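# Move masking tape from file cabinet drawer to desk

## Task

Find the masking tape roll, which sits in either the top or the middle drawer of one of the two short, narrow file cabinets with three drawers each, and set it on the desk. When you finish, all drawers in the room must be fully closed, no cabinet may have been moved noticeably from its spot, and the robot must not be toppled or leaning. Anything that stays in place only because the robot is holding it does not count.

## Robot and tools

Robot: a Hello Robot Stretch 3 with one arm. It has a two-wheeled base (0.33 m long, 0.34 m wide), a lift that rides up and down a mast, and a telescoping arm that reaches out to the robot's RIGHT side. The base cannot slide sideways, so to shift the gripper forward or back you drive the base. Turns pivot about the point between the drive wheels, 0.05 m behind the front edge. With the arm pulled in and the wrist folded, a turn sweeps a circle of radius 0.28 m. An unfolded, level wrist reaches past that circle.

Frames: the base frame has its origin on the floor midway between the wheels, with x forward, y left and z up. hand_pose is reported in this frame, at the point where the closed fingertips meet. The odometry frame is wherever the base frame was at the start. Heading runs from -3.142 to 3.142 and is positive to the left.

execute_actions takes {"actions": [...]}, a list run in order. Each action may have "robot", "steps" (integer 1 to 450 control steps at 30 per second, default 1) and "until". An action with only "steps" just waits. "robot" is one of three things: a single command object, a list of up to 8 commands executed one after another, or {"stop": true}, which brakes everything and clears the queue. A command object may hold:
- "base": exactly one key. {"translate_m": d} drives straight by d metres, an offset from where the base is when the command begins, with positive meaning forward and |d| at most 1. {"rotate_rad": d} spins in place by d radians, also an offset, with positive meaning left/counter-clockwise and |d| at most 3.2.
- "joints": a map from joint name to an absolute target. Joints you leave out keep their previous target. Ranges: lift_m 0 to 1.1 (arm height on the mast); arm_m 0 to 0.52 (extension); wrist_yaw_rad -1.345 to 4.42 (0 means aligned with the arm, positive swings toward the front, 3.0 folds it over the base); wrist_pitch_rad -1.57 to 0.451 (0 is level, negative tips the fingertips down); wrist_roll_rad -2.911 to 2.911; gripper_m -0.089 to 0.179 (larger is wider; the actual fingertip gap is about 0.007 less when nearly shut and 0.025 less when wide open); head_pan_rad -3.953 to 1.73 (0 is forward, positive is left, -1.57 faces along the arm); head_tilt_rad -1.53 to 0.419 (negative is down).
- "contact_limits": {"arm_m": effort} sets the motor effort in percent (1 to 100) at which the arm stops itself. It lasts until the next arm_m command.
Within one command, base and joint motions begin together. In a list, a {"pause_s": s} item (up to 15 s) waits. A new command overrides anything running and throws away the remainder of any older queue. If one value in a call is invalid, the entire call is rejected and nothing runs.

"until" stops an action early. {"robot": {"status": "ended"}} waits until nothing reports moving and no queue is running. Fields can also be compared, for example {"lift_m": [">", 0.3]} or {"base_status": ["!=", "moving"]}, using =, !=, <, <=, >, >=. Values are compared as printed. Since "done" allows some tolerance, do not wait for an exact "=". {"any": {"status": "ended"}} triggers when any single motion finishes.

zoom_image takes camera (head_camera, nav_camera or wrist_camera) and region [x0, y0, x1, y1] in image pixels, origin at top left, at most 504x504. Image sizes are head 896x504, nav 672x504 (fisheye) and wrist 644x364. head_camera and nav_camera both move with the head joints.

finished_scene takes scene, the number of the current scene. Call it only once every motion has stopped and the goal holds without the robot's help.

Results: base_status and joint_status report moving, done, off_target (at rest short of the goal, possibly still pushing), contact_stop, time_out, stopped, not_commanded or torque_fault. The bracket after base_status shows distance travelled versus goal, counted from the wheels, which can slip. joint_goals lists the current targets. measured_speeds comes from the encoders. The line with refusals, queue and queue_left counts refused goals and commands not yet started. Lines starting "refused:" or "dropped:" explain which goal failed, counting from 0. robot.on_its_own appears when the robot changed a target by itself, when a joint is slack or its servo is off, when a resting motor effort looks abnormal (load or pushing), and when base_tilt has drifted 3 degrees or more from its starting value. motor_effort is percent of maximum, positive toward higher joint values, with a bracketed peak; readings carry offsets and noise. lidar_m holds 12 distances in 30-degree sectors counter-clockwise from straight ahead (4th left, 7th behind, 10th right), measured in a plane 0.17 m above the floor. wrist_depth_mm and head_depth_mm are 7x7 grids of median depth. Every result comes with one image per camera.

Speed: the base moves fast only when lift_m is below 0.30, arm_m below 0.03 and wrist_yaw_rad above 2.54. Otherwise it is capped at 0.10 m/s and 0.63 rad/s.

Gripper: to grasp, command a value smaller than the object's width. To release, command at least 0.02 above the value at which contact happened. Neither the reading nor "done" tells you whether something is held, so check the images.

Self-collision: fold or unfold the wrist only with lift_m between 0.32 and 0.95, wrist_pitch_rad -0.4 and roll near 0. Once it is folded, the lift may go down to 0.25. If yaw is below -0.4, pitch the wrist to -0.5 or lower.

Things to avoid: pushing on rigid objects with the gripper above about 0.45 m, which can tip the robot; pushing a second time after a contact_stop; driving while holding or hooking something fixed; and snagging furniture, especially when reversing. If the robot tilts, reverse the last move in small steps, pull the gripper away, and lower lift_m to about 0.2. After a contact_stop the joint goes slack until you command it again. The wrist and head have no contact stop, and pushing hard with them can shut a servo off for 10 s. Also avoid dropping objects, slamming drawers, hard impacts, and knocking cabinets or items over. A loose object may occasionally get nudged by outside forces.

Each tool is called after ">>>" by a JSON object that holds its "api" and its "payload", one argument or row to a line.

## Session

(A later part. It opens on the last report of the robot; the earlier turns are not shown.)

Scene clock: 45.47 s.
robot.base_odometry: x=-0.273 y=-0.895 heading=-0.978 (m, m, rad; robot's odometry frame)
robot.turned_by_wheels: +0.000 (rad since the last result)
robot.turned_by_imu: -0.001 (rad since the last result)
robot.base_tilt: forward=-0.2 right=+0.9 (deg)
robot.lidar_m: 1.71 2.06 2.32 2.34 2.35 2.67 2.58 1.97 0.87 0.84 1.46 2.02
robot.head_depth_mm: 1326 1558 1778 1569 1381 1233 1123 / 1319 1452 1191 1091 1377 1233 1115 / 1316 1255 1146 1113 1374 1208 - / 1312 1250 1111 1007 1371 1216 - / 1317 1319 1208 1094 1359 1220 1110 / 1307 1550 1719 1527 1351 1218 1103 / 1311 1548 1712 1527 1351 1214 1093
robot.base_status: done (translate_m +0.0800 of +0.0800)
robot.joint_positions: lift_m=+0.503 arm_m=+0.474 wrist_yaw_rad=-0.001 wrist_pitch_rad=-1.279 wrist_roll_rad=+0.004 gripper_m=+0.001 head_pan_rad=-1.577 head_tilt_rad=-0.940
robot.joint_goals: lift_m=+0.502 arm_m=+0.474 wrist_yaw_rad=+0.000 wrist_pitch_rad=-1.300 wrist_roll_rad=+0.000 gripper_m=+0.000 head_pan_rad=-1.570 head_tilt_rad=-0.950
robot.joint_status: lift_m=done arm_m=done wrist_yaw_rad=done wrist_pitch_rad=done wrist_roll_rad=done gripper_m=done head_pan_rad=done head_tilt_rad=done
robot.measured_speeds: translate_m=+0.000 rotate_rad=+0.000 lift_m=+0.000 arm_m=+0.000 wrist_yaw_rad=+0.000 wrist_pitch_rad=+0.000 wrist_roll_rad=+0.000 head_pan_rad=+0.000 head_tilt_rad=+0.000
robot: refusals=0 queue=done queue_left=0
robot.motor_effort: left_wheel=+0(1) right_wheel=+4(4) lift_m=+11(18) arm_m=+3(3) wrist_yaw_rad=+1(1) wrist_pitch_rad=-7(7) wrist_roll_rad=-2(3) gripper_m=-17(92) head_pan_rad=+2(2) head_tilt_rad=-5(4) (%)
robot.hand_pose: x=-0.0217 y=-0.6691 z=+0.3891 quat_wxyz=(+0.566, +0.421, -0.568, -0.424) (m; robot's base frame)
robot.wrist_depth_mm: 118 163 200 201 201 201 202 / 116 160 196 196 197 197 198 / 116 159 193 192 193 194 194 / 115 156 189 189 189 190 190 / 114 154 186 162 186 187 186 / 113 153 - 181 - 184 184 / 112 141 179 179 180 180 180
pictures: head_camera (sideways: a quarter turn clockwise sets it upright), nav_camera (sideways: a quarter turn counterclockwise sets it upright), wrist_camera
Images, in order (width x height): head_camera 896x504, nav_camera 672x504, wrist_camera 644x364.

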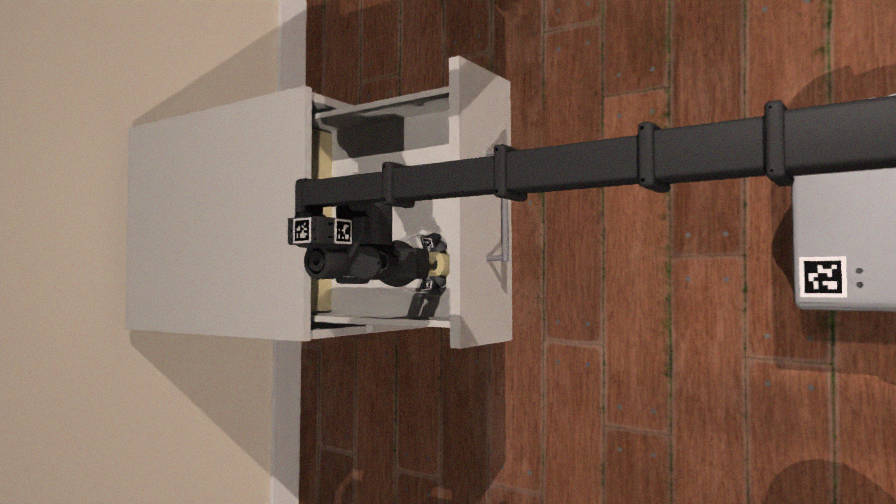

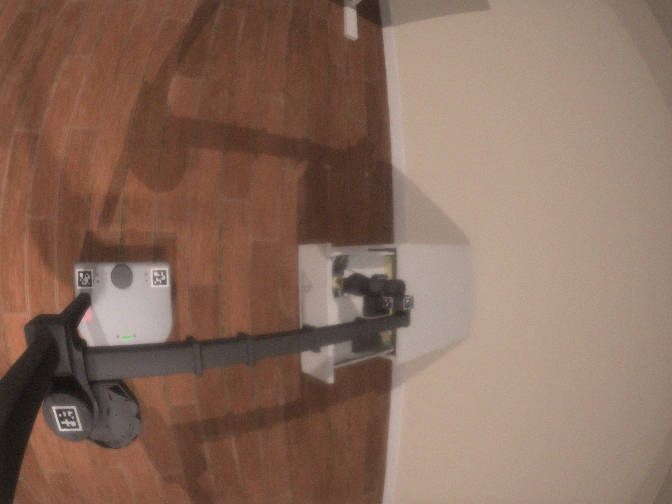

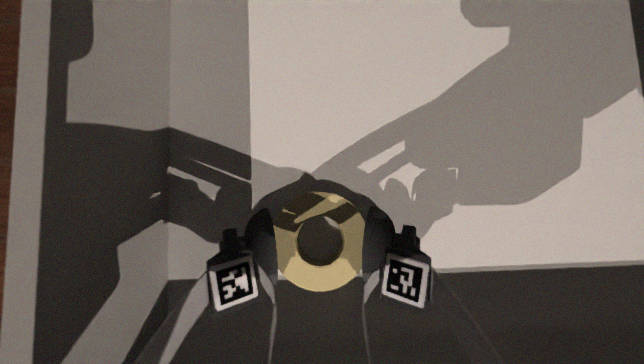

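>>> {"api": "execute_actions", "payload": {
  "actions": [
    {"robot": [{"joints": {"lift_m": 0.67}}, {"base": {"translate_m": 0.065}, "joints": {"arm_m": 0.08, "wrist_pitch_rad": 0.31}}, {"joints": {"lift_m": 0.215}}], "steps": 450, "until": {"robot": {"status": "ended"}}}
  ]
}}

Scene clock: 56.70 s.
robot.base_odometry: x=-0.236 y=-0.949 heading=-0.978 (m, m, rad; robot's odometry frame)
robot.turned_by_wheels: +0.000 (rad since the last result)
robot.turned_by_imu: -0.002 (rad since the last result)
robot.base_tilt: forward=-0.1 right=+0.8 (deg)
robot.lidar_m: 1.65 2.01 2.23 2.34 2.35 2.68 2.64 1.97 0.87 0.84 1.47 1.96
robot.head_depth_mm: 1320 1552 1743 1482 1381 1238 1118 / 1319 1267 1149 1110 1377 1229 1133 / 1317 1256 1192 1106 1365 1243 - / 1313 1251 1139 1032 1346 1224 - / 1316 1505 1731 1504 1358 1215 1108 / 1311 1551 1719 1531 1361 1216 1099 / 1307 1551 1711 1524 1355 1207 1097
robot.base_status: done (translate_m +0.0650 of +0.0650)
robot.joint_positions: lift_m=+0.215 arm_m=+0.080 wrist_yaw_rad=+0.000 wrist_pitch_rad=+0.286 wrist_roll_rad=+0.004 gripper_m=+0.001 head_pan_rad=-1.577 head_tilt_rad=-0.940
robot.joint_goals: lift_m=+0.215 arm_m=+0.080 wrist_yaw_rad=+0.000 wrist_pitch_rad=+0.310 wrist_roll_rad=+0.000 gripper_m=+0.000 head_pan_rad=-1.570 head_tilt_rad=-0.950
robot.joint_status: lift_m=done arm_m=done wrist_yaw_rad=done wrist_pitch_rad=done wrist_roll_rad=done gripper_m=done head_pan_rad=done head_tilt_rad=done
robot.measured_speeds: translate_m=+0.000 rotate_rad=+0.000 lift_m=+0.000 arm_m=+0.000 wrist_yaw_rad=+0.000 wrist_pitch_rad=+0.000 wrist_roll_rad=+0.000 head_pan_rad=+0.000 head_tilt_rad=+0.000
robot: refusals=0 queue=done queue_left=0
robot.motor_effort: left_wheel=+1(4) right_wheel=+0(3) lift_m=+19(45) arm_m=-3(3) wrist_yaw_rad=+1(1) wrist_pitch_rad=+7(8) wrist_roll_rad=-2(2) gripper_m=-16(18) head_pan_rad=+2(3) head_tilt_rad=-4(4) (%)
robot.hand_pose: x=-0.0214 y=-0.4780 z=+0.4035 quat_wxyz=(+0.699, -0.100, -0.701, +0.101) (m; robot's base frame)
robot.wrist_depth_mm: - - - - - - - / - - - - - - - / - - - 242 244 243 245 / - - - 238 240 240 241 / - - - 161 236 236 236 / - - - 161 231 232 233 / - - - 517 518 522 -
pictures: head_camera (sideways: a quarter turn clockwise sets it upright), nav_camera (sideways: a quarter turn counterclockwise sets it upright), wrist_camera
Images, in order (width x height): head_camera 896x504, nav_camera 672x504, wrist_camera 644x364.

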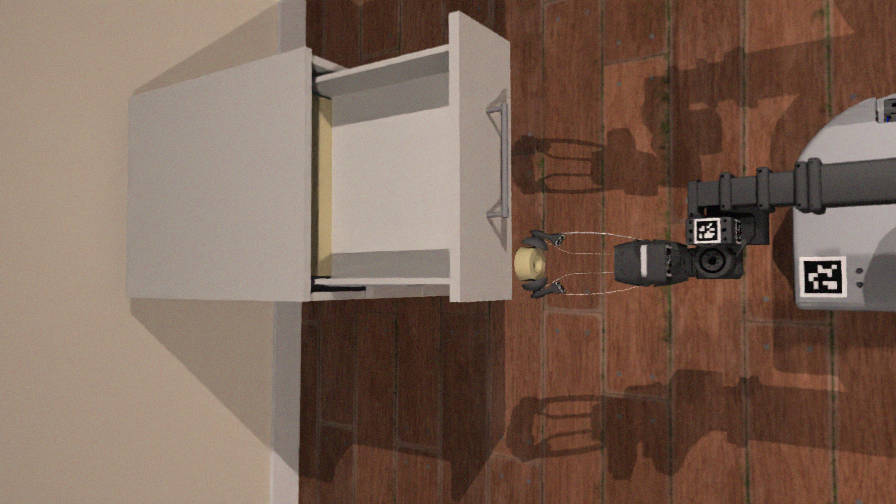

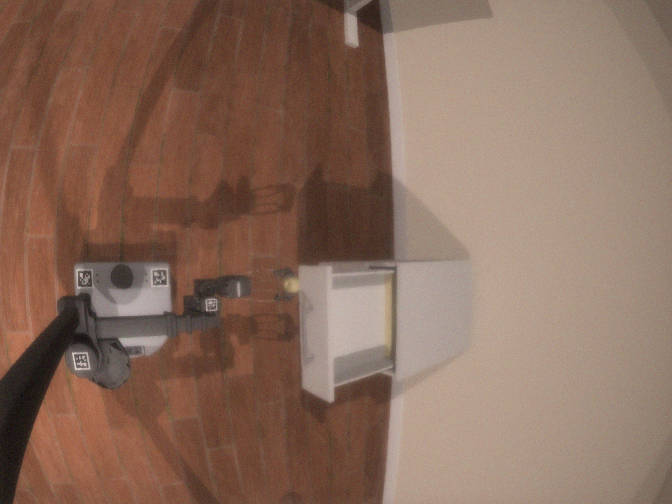

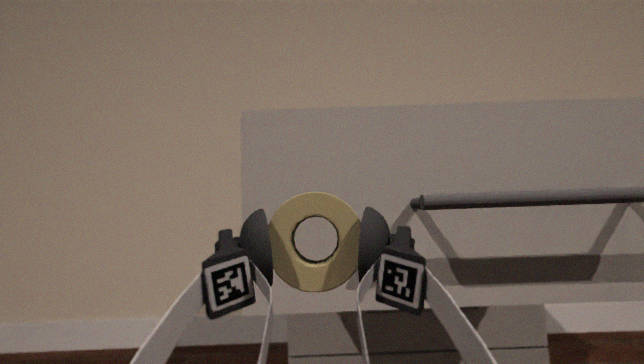

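>>> {"api": "execute_actions", "payload": {
  "actions": [
    {"robot": [{"joints": {"arm_m": 0.128}}, {"joints": {"arm_m": 0.415}}, {"joints": {"arm_m": 0.44}, "contact_limits": {"arm_m": 12}}], "steps": 450, "until": {"robot": {"status": "ended"}}}
  ]
}}

Scene clock: 61.83 s.
robot.base_odometry: x=-0.236 y=-0.949 heading=-0.978 (m, m, rad; robot's odometry frame)
robot.turned_by_wheels: +0.000 (rad since the last result)
robot.turned_by_imu: -0.001 (rad since the last result)
robot.base_tilt: forward=-0.2 right=+0.7 (deg)
robot.lidar_m: 1.64 2.01 2.23 2.34 2.34 2.68 2.65 1.98 0.87 0.84 1.47 1.96
robot.head_depth_mm: 1326 1556 1743 1573 1377 1239 1120 / 1321 1267 1143 1474 1377 1229 1132 / 1311 1256 1142 1429 1372 1235 - / 1319 1250 1133 1322 1359 1223 - / 1318 1512 1720 1512 1351 1218 1111 / 1312 1550 1725 1526 1344 1213 1100 / 1306 1543 1729 1528 1348 1206 1097
robot.base_status: done (translate_m +0.0650 of +0.0650)
robot.joint_positions: lift_m=+0.215 arm_m=+0.426 wrist_yaw_rad=-0.001 wrist_pitch_rad=+0.294 wrist_roll_rad=+0.004 gripper_m=+0.001 head_pan_rad=-1.577 head_tilt_rad=-0.940
robot.joint_goals: lift_m=+0.215 arm_m=+0.426 wrist_yaw_rad=+0.000 wrist_pitch_rad=+0.310 wrist_roll_rad=+0.000 gripper_m=+0.000 head_pan_rad=-1.570 head_tilt_rad=-0.950
robot.joint_status: lift_m=done arm_m=contact_stop wrist_yaw_rad=done wrist_pitch_rad=done wrist_roll_rad=done gripper_m=done head_pan_rad=done head_tilt_rad=done
robot.measured_speeds: translate_m=+0.000 rotate_rad=+0.001 lift_m=+0.000 arm_m=-0.010 wrist_yaw_rad=+0.000 wrist_pitch_rad=-0.024 wrist_roll_rad=+0.000 head_pan_rad=+0.000 head_tilt_rad=+0.000
robot: refusals=0 queue=dropped queue_left=0
robot.on_its_own: arm_m is slack since a contact_stop, until your next command for it (your +0.440 is given up)
robot.motor_effort: left_wheel=+0(0) right_wheel=+3(3) lift_m=+22(21) arm_m=+6(13) wrist_yaw_rad=+2(1) wrist_pitch_rad=+5(7) wrist_roll_rad=-2(2) gripper_m=-16(16) head_pan_rad=+2(2) head_tilt_rad=-4(4) (%)
robot.contact_limits: arm_m 12 (drawing in: default 16, maximum 26; extending or still: default 22, maximum 35)
robot.hand_pose: x=-0.0216 y=-0.8231 z=+0.4053 quat_wxyz=(+0.699, -0.103, -0.701, +0.103) (m; robot's base frame)
robot.wrist_depth_mm: 811 830 824 821 825 823 830 / 818 818 196 196 196 197 198 / 800 795 193 192 193 192 193 / 795 773 189 189 189 189 190 / 776 780 765 161 186 187 188 / 767 768 - 162 182 184 184 / 742 743 180 179 180 181 181
pictures: head_camera (sideways: a quarter turn clockwise sets it upright), nav_camera (sideways: a quarter turn counterclockwise sets it upright), wrist_camera
Images, in order (width x height): head_camera 896x504, nav_camera 672x504, wrist_camera 644x364.

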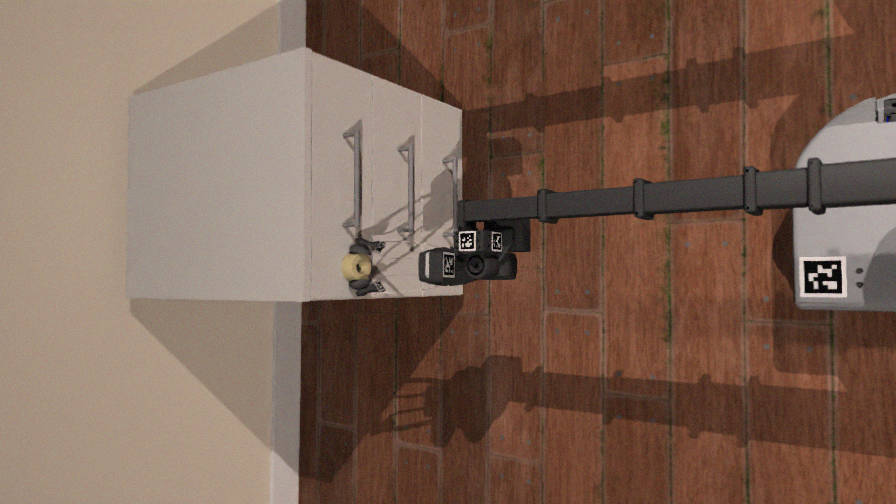

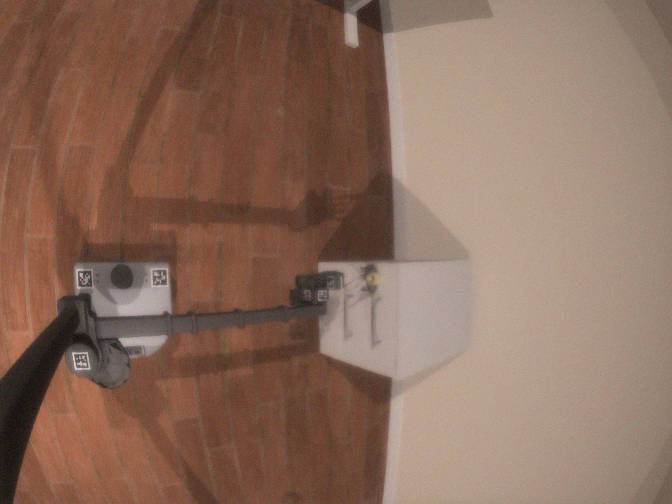

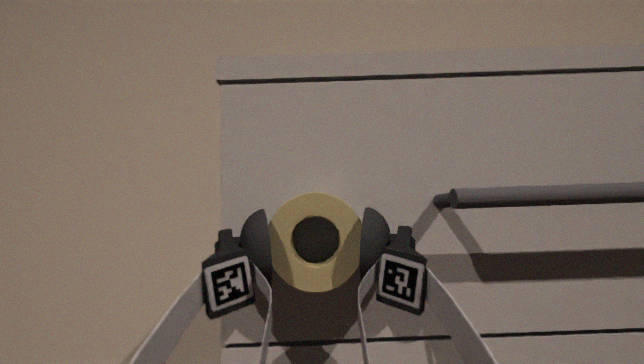

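Closed. Now heading to the desk.

>>> {"api": "execute_actions", "payload": {
  "actions": [
    {"robot": [{"joints": {"arm_m": 0.38, "head_pan_rad": -0.2, "head_tilt_rad": -0.4}}, {"base": {"translate_m": 0.7}, "joints": {"arm_m": 0.1, "lift_m": 1.0}}], "steps": 75}
  ]
}}

Scene clock: 64.40 s.
robot.base_odometry: x=-0.186 y=-1.024 heading=-0.978 (m, m, rad; robot's odometry frame)
robot.turned_by_wheels: +0.000 (rad since the last result)
robot.turned_by_imu: +0.000 (rad since the last result)
robot.base_tilt: forward=+0.7 right=+0.3 (deg)
robot.lidar_m: 1.56 1.94 2.10 2.34 2.34 2.69 2.73 1.98 0.87 0.84 1.47 1.88
robot.head_depth_mm: 1876 2030 1787 2333 2071 1677 1370 / 1842 1980 1769 2367 2172 1672 1366 / 1779 1947 1767 2316 2148 1670 1361 / 1726 1884 1562 2232 2138 1667 1361 / 1693 1844 1551 2164 2141 1662 1363 / 1665 1802 1537 2113 2136 1665 1358 / 1641 1749 1535 2021 1977 1644 1358
robot.base_status: moving (translate_m +0.0901 of +0.7000)
robot.joint_positions: lift_m=+0.320 arm_m=+0.278 wrist_yaw_rad=+0.000 wrist_pitch_rad=+0.290 wrist_roll_rad=+0.004 gripper_m=+0.001 head_pan_rad=-0.207 head_tilt_rad=-0.409
robot.joint_goals: lift_m=+1.000 arm_m=+0.100 wrist_yaw_rad=+0.000 wrist_pitch_rad=+0.310 wrist_roll_rad=+0.000 gripper_m=+0.000 head_pan_rad=-0.200 head_tilt_rad=-0.400
robot.joint_status: lift_m=moving arm_m=moving wrist_yaw_rad=done wrist_pitch_rad=done wrist_roll_rad=done gripper_m=done head_pan_rad=done head_tilt_rad=done
robot.measured_speeds: translate_m=+0.100 rotate_rad=+0.000 lift_m=+0.110 arm_m=-0.140 wrist_yaw_rad=+0.000 wrist_pitch_rad=+0.000 wrist_roll_rad=+0.000 head_pan_rad=+0.000 head_tilt_rad=+0.000
robot: refusals=0 queue=running queue_left=0
robot.motor_effort: left_wheel=+3(5) right_wheel=+2(5) lift_m=+42(45) arm_m=-4(4) wrist_yaw_rad=+1(2) wrist_pitch_rad=+6(6) wrist_roll_rad=-2(2) gripper_m=-16(16) head_pan_rad=+3(32) head_tilt_rad=+4(33) (%)
robot.hand_pose: x=-0.0215 y=-0.6750 z=+0.5089 quat_wxyz=(+0.699, -0.102, -0.701, +0.102) (m; robot's base frame)
robot.wrist_depth_mm: 988 985 994 982 991 990 994 / 983 960 966 950 977 977 981 / 974 962 952 956 943 965 947 / 938 942 957 950 938 930 942 / 929 932 922 162 336 336 334 / 913 919 - 161 329 330 331 / 898 898 899 904 324 323 324
pictures: head_camera (sideways: a quarter turn clockwise sets it upright), nav_camera (sideways: a quarter turn counterclockwise sets it upright), wrist_camera
Images, in order (width x height): head_camera 896x504, nav_camera 672x504, wrist_camera 644x364.

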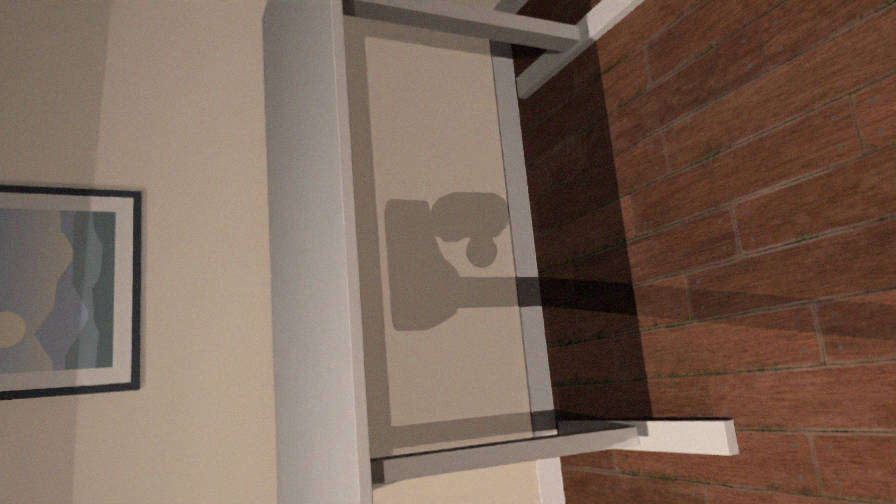

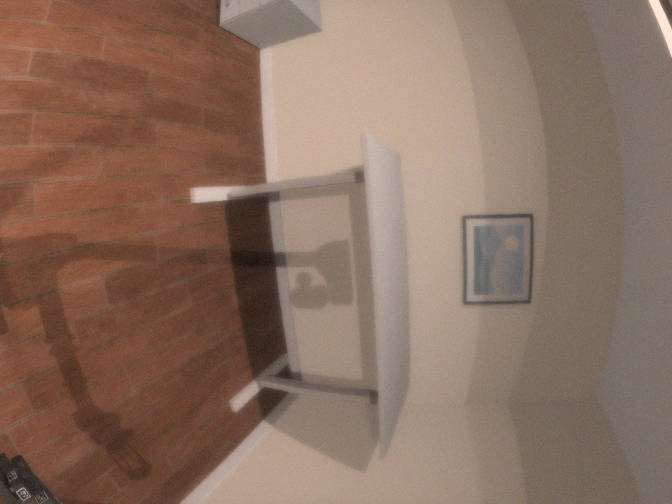

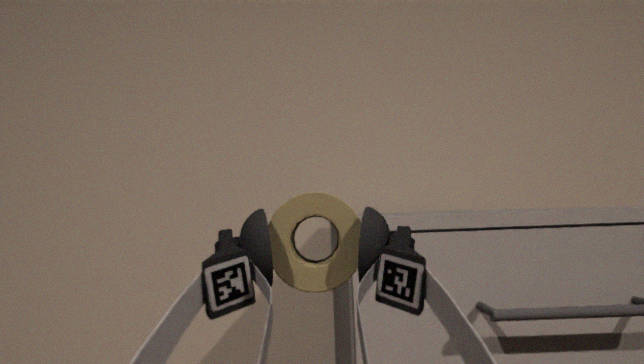

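>>> {"api": "execute_actions", "payload": {
  "actions": [
    {"robot": [{"base": {"translate_m": 0.64}, "joints": {"lift_m": 1.1, "arm_m": 0.1}}, {"base": {"rotate_rad": 1.4}, "joints": {"head_pan_rad": -1.4, "head_tilt_rad": -0.6, "wrist_pitch_rad": -0.5}}], "steps": 450, "until": {"robot": {"status": "ended"}}}
  ]
}}

Scene clock: 75.10 s.
robot.base_odometry: x=+0.179 y=-1.565 heading=+0.422 (m, m, rad; robot's odometry frame)
robot.turned_by_wheels: +1.400 (rad since the last result)
robot.turned_by_imu: +1.395 (rad since the last result)
robot.base_tilt: forward=-0.3 right=+1.0 (deg)
robot.lidar_m: 2.33 2.34 2.59 3.36 2.42 1.10 1.42 1.43 1.40 1.36 0.91 1.50
robot.head_depth_mm: - - - 1671 1753 1450 1233 / 1136 - - 1682 1746 1443 1224 / 1144 1218 855 1630 1748 1432 1220 / 1149 1214 806 1630 1755 1430 1226 / 1147 1217 802 1073 1586 1396 1212 / 1149 1213 800 1627 1723 1428 1219 / 1142 1264 793 1612 1723 1427 1210
robot.base_status: done (rotate_rad +1.3999 of +1.4000)
robot.joint_positions: lift_m=+1.098 arm_m=+0.100 wrist_yaw_rad=+0.000 wrist_pitch_rad=-0.514 wrist_roll_rad=+0.004 gripper_m=+0.001 head_pan_rad=-1.393 head_tilt_rad=-0.593
robot.joint_goals: lift_m=+1.100 arm_m=+0.100 wrist_yaw_rad=+0.000 wrist_pitch_rad=-0.500 wrist_roll_rad=+0.000 gripper_m=+0.000 head_pan_rad=-1.400 head_tilt_rad=-0.600
robot.joint_status: lift_m=done arm_m=done wrist_yaw_rad=done wrist_pitch_rad=done wrist_roll_rad=done gripper_m=done head_pan_rad=done head_tilt_rad=done
robot.measured_speeds: translate_m=+0.000 rotate_rad=+0.000 lift_m=+0.000 arm_m=+0.000 wrist_yaw_rad=+0.000 wrist_pitch_rad=+0.000 wrist_roll_rad=+0.000 head_pan_rad=+0.000 head_tilt_rad=+0.000
robot: refusals=0 queue=done queue_left=0
robot.motor_effort: left_wheel=-1(5) right_wheel=+3(7) lift_m=+43(45) arm_m=-3(4) wrist_yaw_rad=+1(1) wrist_pitch_rad=+4(6) wrist_roll_rad=-2(2) gripper_m=-16(15) head_pan_rad=-3(34) head_tilt_rad=-3(20) (%)
robot.hand_pose: x=-0.0216 y=-0.4566 z=+1.0895 quat_wxyz=(+0.683, +0.180, -0.685, -0.181) (m; robot's base frame)
robot.wrist_depth_mm: 856 901 924 975 - - 974 / 931 733 721 708 706 688 675 / 974 542 537 540 528 519 511 / 439 435 431 427 422 420 415 / 364 363 372 162 379 - - / 323 334 - 161 - - - / - - - - - - -
pictures: head_camera (sideways: a quarter turn clockwise sets it upright), nav_camera (sideways: a quarter turn counterclockwise sets it upright), wrist_camera
Images, in order (width x height): head_camera 896x504, nav_camera 672x504, wrist_camera 644x364.

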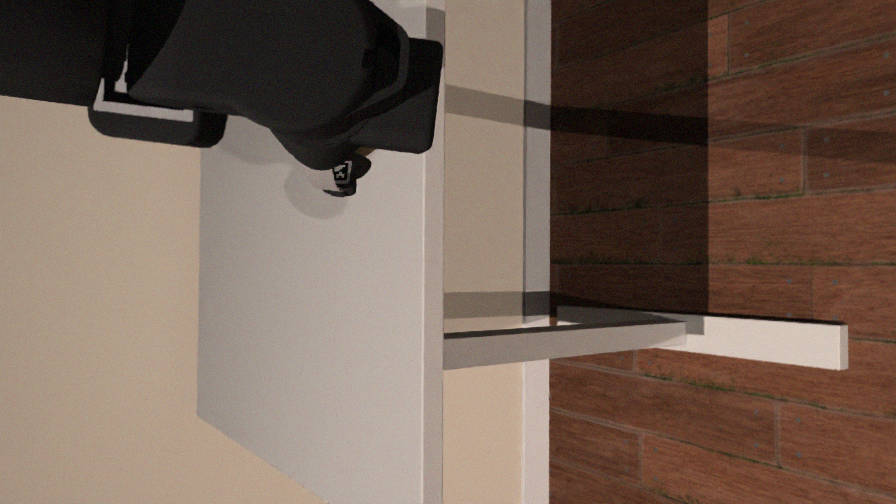

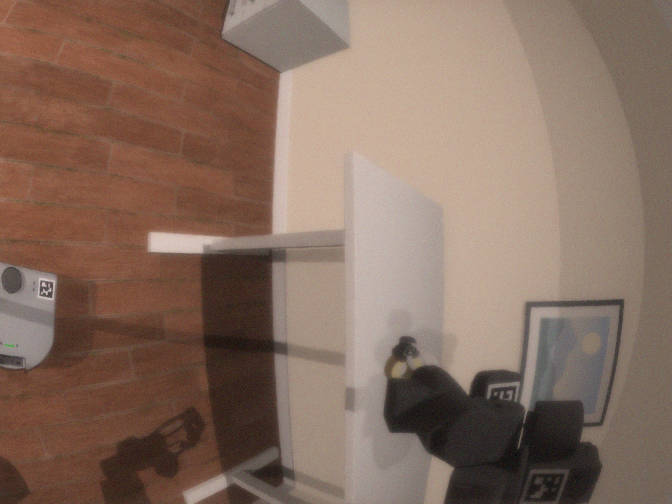

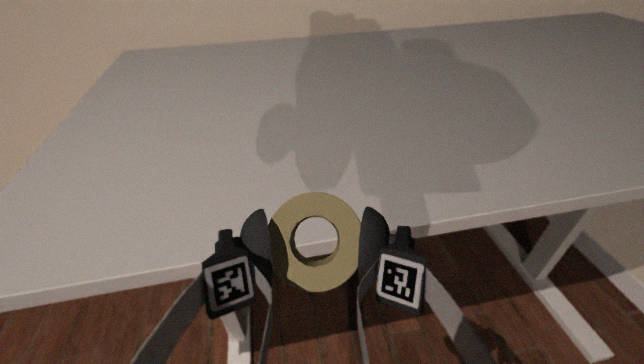

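>>> {"api": "execute_actions", "payload": {
  "actions": [
    {"robot": [{"joints": {"arm_m": 0.52, "wrist_pitch_rad": -1.05}}, {"joints": {"wrist_pitch_rad": -1.28}}], "steps": 400, "until": {"robot": {"status": "ended"}}}
  ]
}}

Scene clock: 80.20 s.
robot.base_odometry: x=+0.179 y=-1.565 heading=+0.422 (m, m, rad; robot's odometry frame)
robot.turned_by_wheels: +0.000 (rad since the last result)
robot.turned_by_imu: -0.001 (rad since the last result)
robot.base_tilt: forward=-0.2 right=+0.9 (deg)
robot.lidar_m: 2.33 2.35 2.58 3.37 2.43 1.10 1.42 1.43 1.40 1.36 0.91 1.50
robot.head_depth_mm: - 1216 814 1637 1752 1441 1229 / 1119 - 773 1639 1755 1437 1230 / 1147 1215 807 1637 1733 1432 1223 / 1146 1220 803 1621 1736 1439 1222 / 1147 1211 800 1072 1588 1394 1210 / 1145 1214 797 1629 1723 1432 1216 / 1143 1266 793 1612 1717 1425 1208
robot.base_status: done (rotate_rad +1.3999 of +1.4000)
robot.joint_positions: lift_m=+1.098 arm_m=+0.518 wrist_yaw_rad=+0.000 wrist_pitch_rad=-1.280 wrist_roll_rad=+0.004 gripper_m=+0.001 head_pan_rad=-1.393 head_tilt_rad=-0.593
robot.joint_goals: lift_m=+1.100 arm_m=+0.520 wrist_yaw_rad=+0.000 wrist_pitch_rad=-1.280 wrist_roll_rad=+0.000 gripper_m=+0.000 head_pan_rad=-1.400 head_tilt_rad=-0.600
robot.joint_status: lift_m=done arm_m=done wrist_yaw_rad=done wrist_pitch_rad=done wrist_roll_rad=done gripper_m=done head_pan_rad=done head_tilt_rad=done
robot.measured_speeds: translate_m=+0.000 rotate_rad=+0.000 lift_m=+0.000 arm_m=+0.000 wrist_yaw_rad=+0.000 wrist_pitch_rad=+0.000 wrist_roll_rad=+0.000 head_pan_rad=+0.000 head_tilt_rad=+0.000
robot: refusals=0 queue=done queue_left=0
robot.motor_effort: left_wheel=-1(1) right_wheel=+3(3) lift_m=+43(43) arm_m=+3(3) wrist_yaw_rad=+1(1) wrist_pitch_rad=-1(7) wrist_roll_rad=-2(2) gripper_m=-16(16) head_pan_rad=-3(3) head_tilt_rad=-4(3) (%)
robot.hand_pose: x=-0.0216 y=-0.7132 z=+0.9842 quat_wxyz=(+0.566, +0.421, -0.568, -0.424) (m; robot's base frame)
robot.wrist_depth_mm: 214 213 215 215 215 215 216 / 210 210 210 210 212 212 213 / 206 206 207 207 207 208 208 / 202 203 204 203 204 204 205 / 199 199 200 162 201 201 201 / 196 197 - 160 197 198 198 / 193 194 193 194 194 194 195
pictures: head_camera (sideways: a quarter turn clockwise sets it upright), nav_camera (sideways: a quarter turn counterclockwise sets it upright), wrist_camera
Images, in order (width x height): head_camera 896x504, nav_camera 672x504, wrist_camera 644x364.

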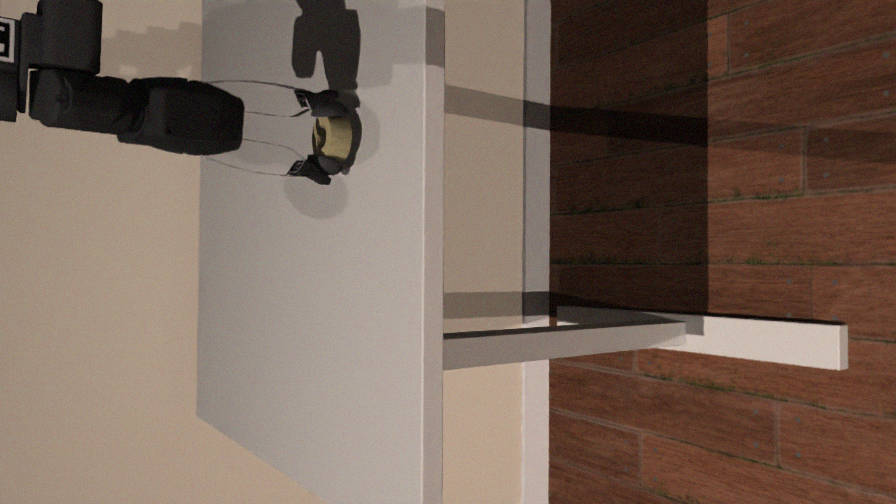

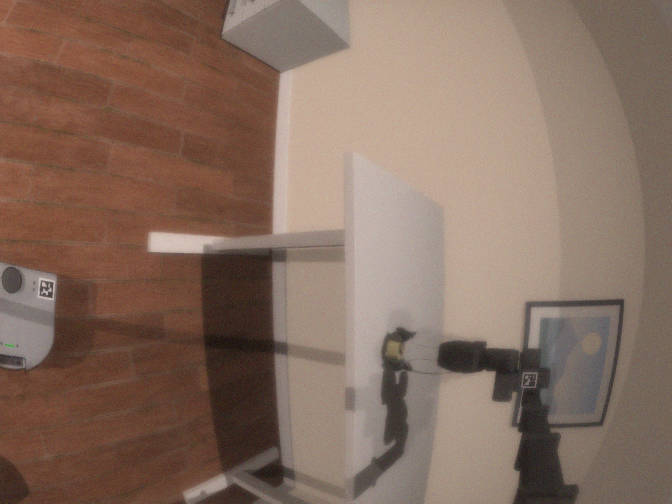

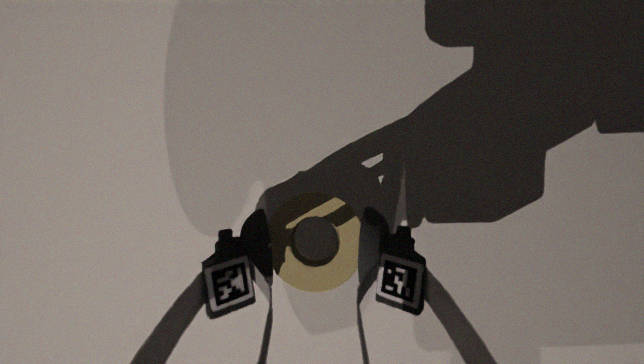

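>>> {"api": "execute_actions", "payload": {
  "actions": [
    {"robot": {"joints": {"lift_m": 1.085}}, "steps": 100, "until": {"robot": {"status": "ended"}}},
    {"robot": [{"joints": {"gripper_m": 0.12}}, {"joints": {"lift_m": 1.1, "arm_m": 0.42}}], "steps": 300, "until": {"robot": {"status": "ended"}}}
  ]
}}

Scene clock: 84.43 s.
robot.base_odometry: x=+0.179 y=-1.565 heading=+0.422 (m, m, rad; robot's odometry frame)
robot.turned_by_wheels: +0.000 (rad since the last result)
robot.turned_by_imu: -0.001 (rad since the last result)
robot.base_tilt: forward=-0.2 right=+0.9 (deg)
robot.lidar_m: 2.33 2.34 2.58 3.37 2.43 1.10 1.42 1.43 1.40 1.36 0.91 1.51
robot.head_depth_mm: - 1224 817 1641 1755 1450 1230 / 1132 - 812 1626 1750 1443 1226 / 1146 1214 807 1636 1744 1436 1224 / 1146 1217 806 1627 1737 1431 1223 / 1147 1215 800 1073 1588 1388 1210 / 1149 1209 798 1621 1728 1433 1221 / 1147 1264 791 1619 1722 1423 1211
robot.base_status: done (rotate_rad +1.3999 of +1.4000)
robot.joint_positions: lift_m=+1.098 arm_m=+0.420 wrist_yaw_rad=+0.000 wrist_pitch_rad=-1.281 wrist_roll_rad=+0.004 gripper_m=+0.120 head_pan_rad=-1.393 head_tilt_rad=-0.593
robot.joint_goals: lift_m=+1.100 arm_m=+0.420 wrist_yaw_rad=+0.000 wrist_pitch_rad=-1.280 wrist_roll_rad=+0.000 gripper_m=+0.120 head_pan_rad=-1.400 head_tilt_rad=-0.600
robot.joint_status: lift_m=done arm_m=done wrist_yaw_rad=done wrist_pitch_rad=done wrist_roll_rad=done gripper_m=done head_pan_rad=done head_tilt_rad=done
robot.measured_speeds: translate_m=+0.000 rotate_rad=+0.000 lift_m=+0.000 arm_m=+0.000 wrist_yaw_rad=+0.000 wrist_pitch_rad=+0.000 wrist_roll_rad=+0.000 head_pan_rad=+0.000 head_tilt_rad=+0.000
robot: refusals=0 queue=done queue_left=0
robot.motor_effort: left_wheel=-1(1) right_wheel=+3(3) lift_m=+43(43) arm_m=-3(3) wrist_yaw_rad=+1(0) wrist_pitch_rad=+0(0) wrist_roll_rad=-2(2) gripper_m=+0(81) head_pan_rad=-3(2) head_tilt_rad=-2(4) (%)
robot.hand_pose: x=-0.0216 y=-0.6155 z=+0.9842 quat_wxyz=(+0.566, +0.422, -0.568, -0.424) (m; robot's base frame)
robot.wrist_depth_mm: 214 215 214 215 216 216 216 / 210 210 211 187 211 212 212 / 207 207 207 207 208 209 209 / 203 203 204 204 204 205 205 / 199 200 200 200 201 202 203 / 196 197 197 197 199 - - / 193 194 - - - - -
pictures: head_camera (sideways: a quarter turn clockwise sets it upright), nav_camera (sideways: a quarter turn counterclockwise sets it upright), wrist_camera
Images, in order (width x height): head_camera 896x504, nav_camera 672x504, wrist_camera 644x364.

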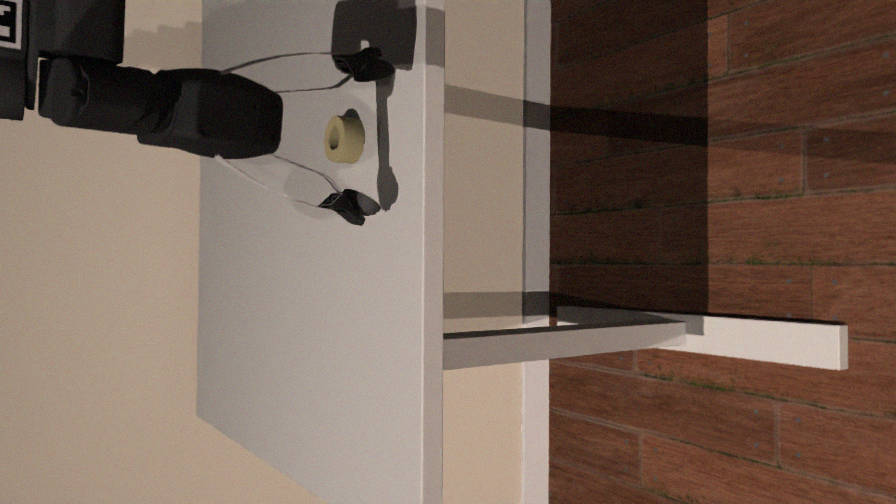

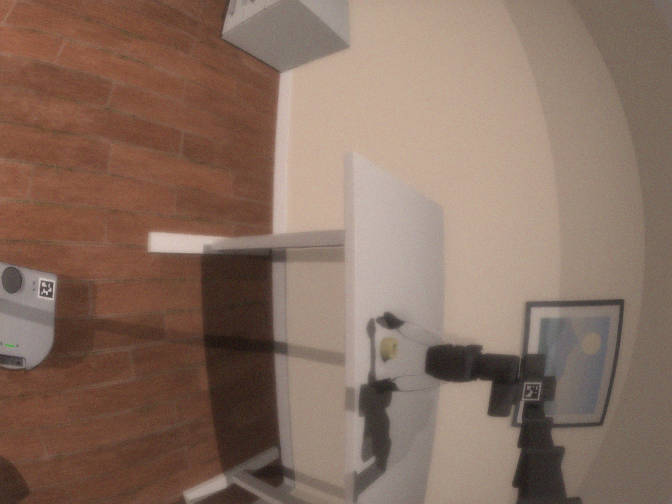

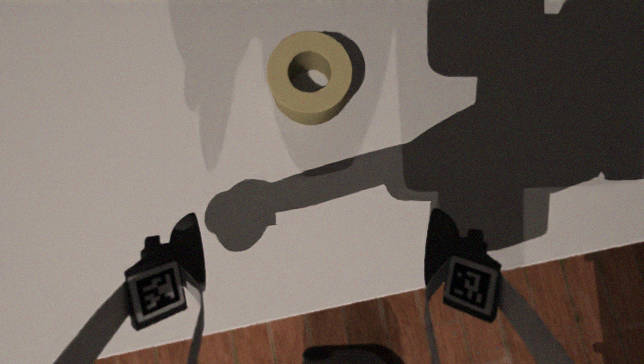

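>>> {"api": "execute_actions", "payload": {
  "actions": []
}}

Scene clock: 84.53 s.
robot.base_odometry: x=+0.179 y=-1.565 heading=+0.422 (m, m, rad; robot's odometry frame)
robot.turned_by_wheels: +0.000 (rad since the last result)
robot.turned_by_imu: +0.000 (rad since the last result)
robot.base_tilt: forward=-0.1 right=+0.9 (deg)
robot.lidar_m: 2.33 2.35 2.58 3.36 2.44 1.10 1.42 1.43 1.41 1.36 0.91 1.50
robot.head_depth_mm: - 1217 814 1640 1757 1441 1235 / 1133 - 810 1640 1736 1432 1225 / 1148 1219 808 1631 1753 1439 1221 / 1146 1215 805 1633 1740 1435 1223 / 1143 1210 801 1078 1594 1388 1211 / 1144 1215 796 1625 1729 1418 1211 / 1148 1267 792 1623 1726 1426 1213
robot.base_status: done (rotate_rad +1.3999 of +1.4000)
robot.joint_positions: lift_m=+1.098 arm_m=+0.420 wrist_yaw_rad=+0.000 wrist_pitch_rad=-1.281 wrist_roll_rad=+0.004 gripper_m=+0.120 head_pan_rad=-1.393 head_tilt_rad=-0.593
robot.joint_goals: lift_m=+1.100 arm_m=+0.420 wrist_yaw_rad=+0.000 wrist_pitch_rad=-1.280 wrist_roll_rad=+0.000 gripper_m=+0.120 head_pan_rad=-1.400 head_tilt_rad=-0.600
robot.joint_status: lift_m=done arm_m=done wrist_yaw_rad=done wrist_pitch_rad=done wrist_roll_rad=done gripper_m=done head_pan_rad=done head_tilt_rad=done
robot.measured_speeds: translate_m=+0.000 rotate_rad=+0.000 lift_m=+0.000 arm_m=+0.000 wrist_yaw_rad=+0.000 wrist_pitch_rad=+0.000 wrist_roll_rad=+0.000 head_pan_rad=+0.000 head_tilt_rad=+0.000
robot: refusals=0 queue=done queue_left=0
robot.motor_effort: left_wheel=-1(1) right_wheel=+3(3) lift_m=+42(42) arm_m=-3(2) wrist_yaw_rad=+1(1) wrist_pitch_rad=+0(0) wrist_roll_rad=-2(3) gripper_m=+0(0) head_pan_rad=-3(3) head_tilt_rad=-4(3) (%)
robot.hand_pose: x=-0.0216 y=-0.6155 z=+0.9842 quat_wxyz=(+0.566, +0.422, -0.568, -0.424) (m; robot's base frame)
robot.wrist_depth_mm: 214 214 215 215 217 216 216 / 210 210 210 186 212 212 213 / 206 207 207 207 208 208 209 / 203 202 204 205 204 205 205 / 201 200 200 201 201 201 202 / 196 196 197 198 199 - - / 194 194 - - - - -
pictures: head_camera (sideways: a quarter turn clockwise sets it upright), nav_camera (sideways: a quarter turn counterclockwise sets it upright), wrist_camera
Images, in order (width x height): head_camera 896x504, nav_camera 672x504, wrist_camera 644x364.

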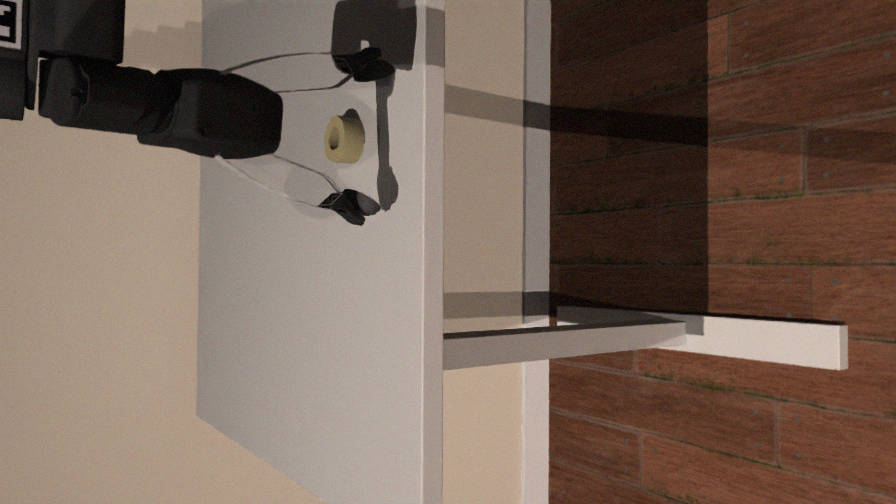

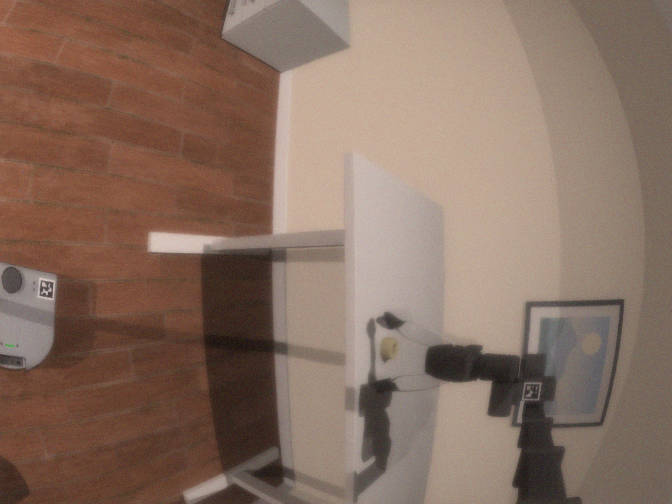

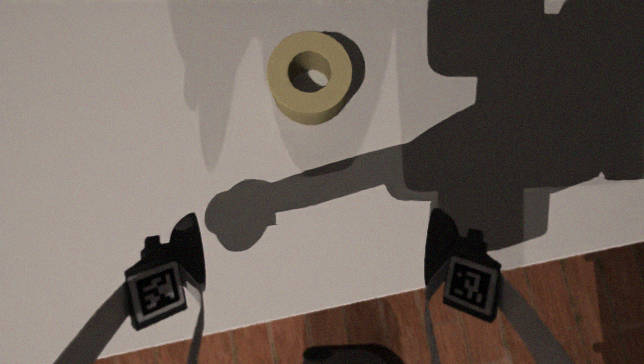

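>>> {"api": "finished_scene", "payload": {
  "scene": 2
}}

The scene is finished: the task was done.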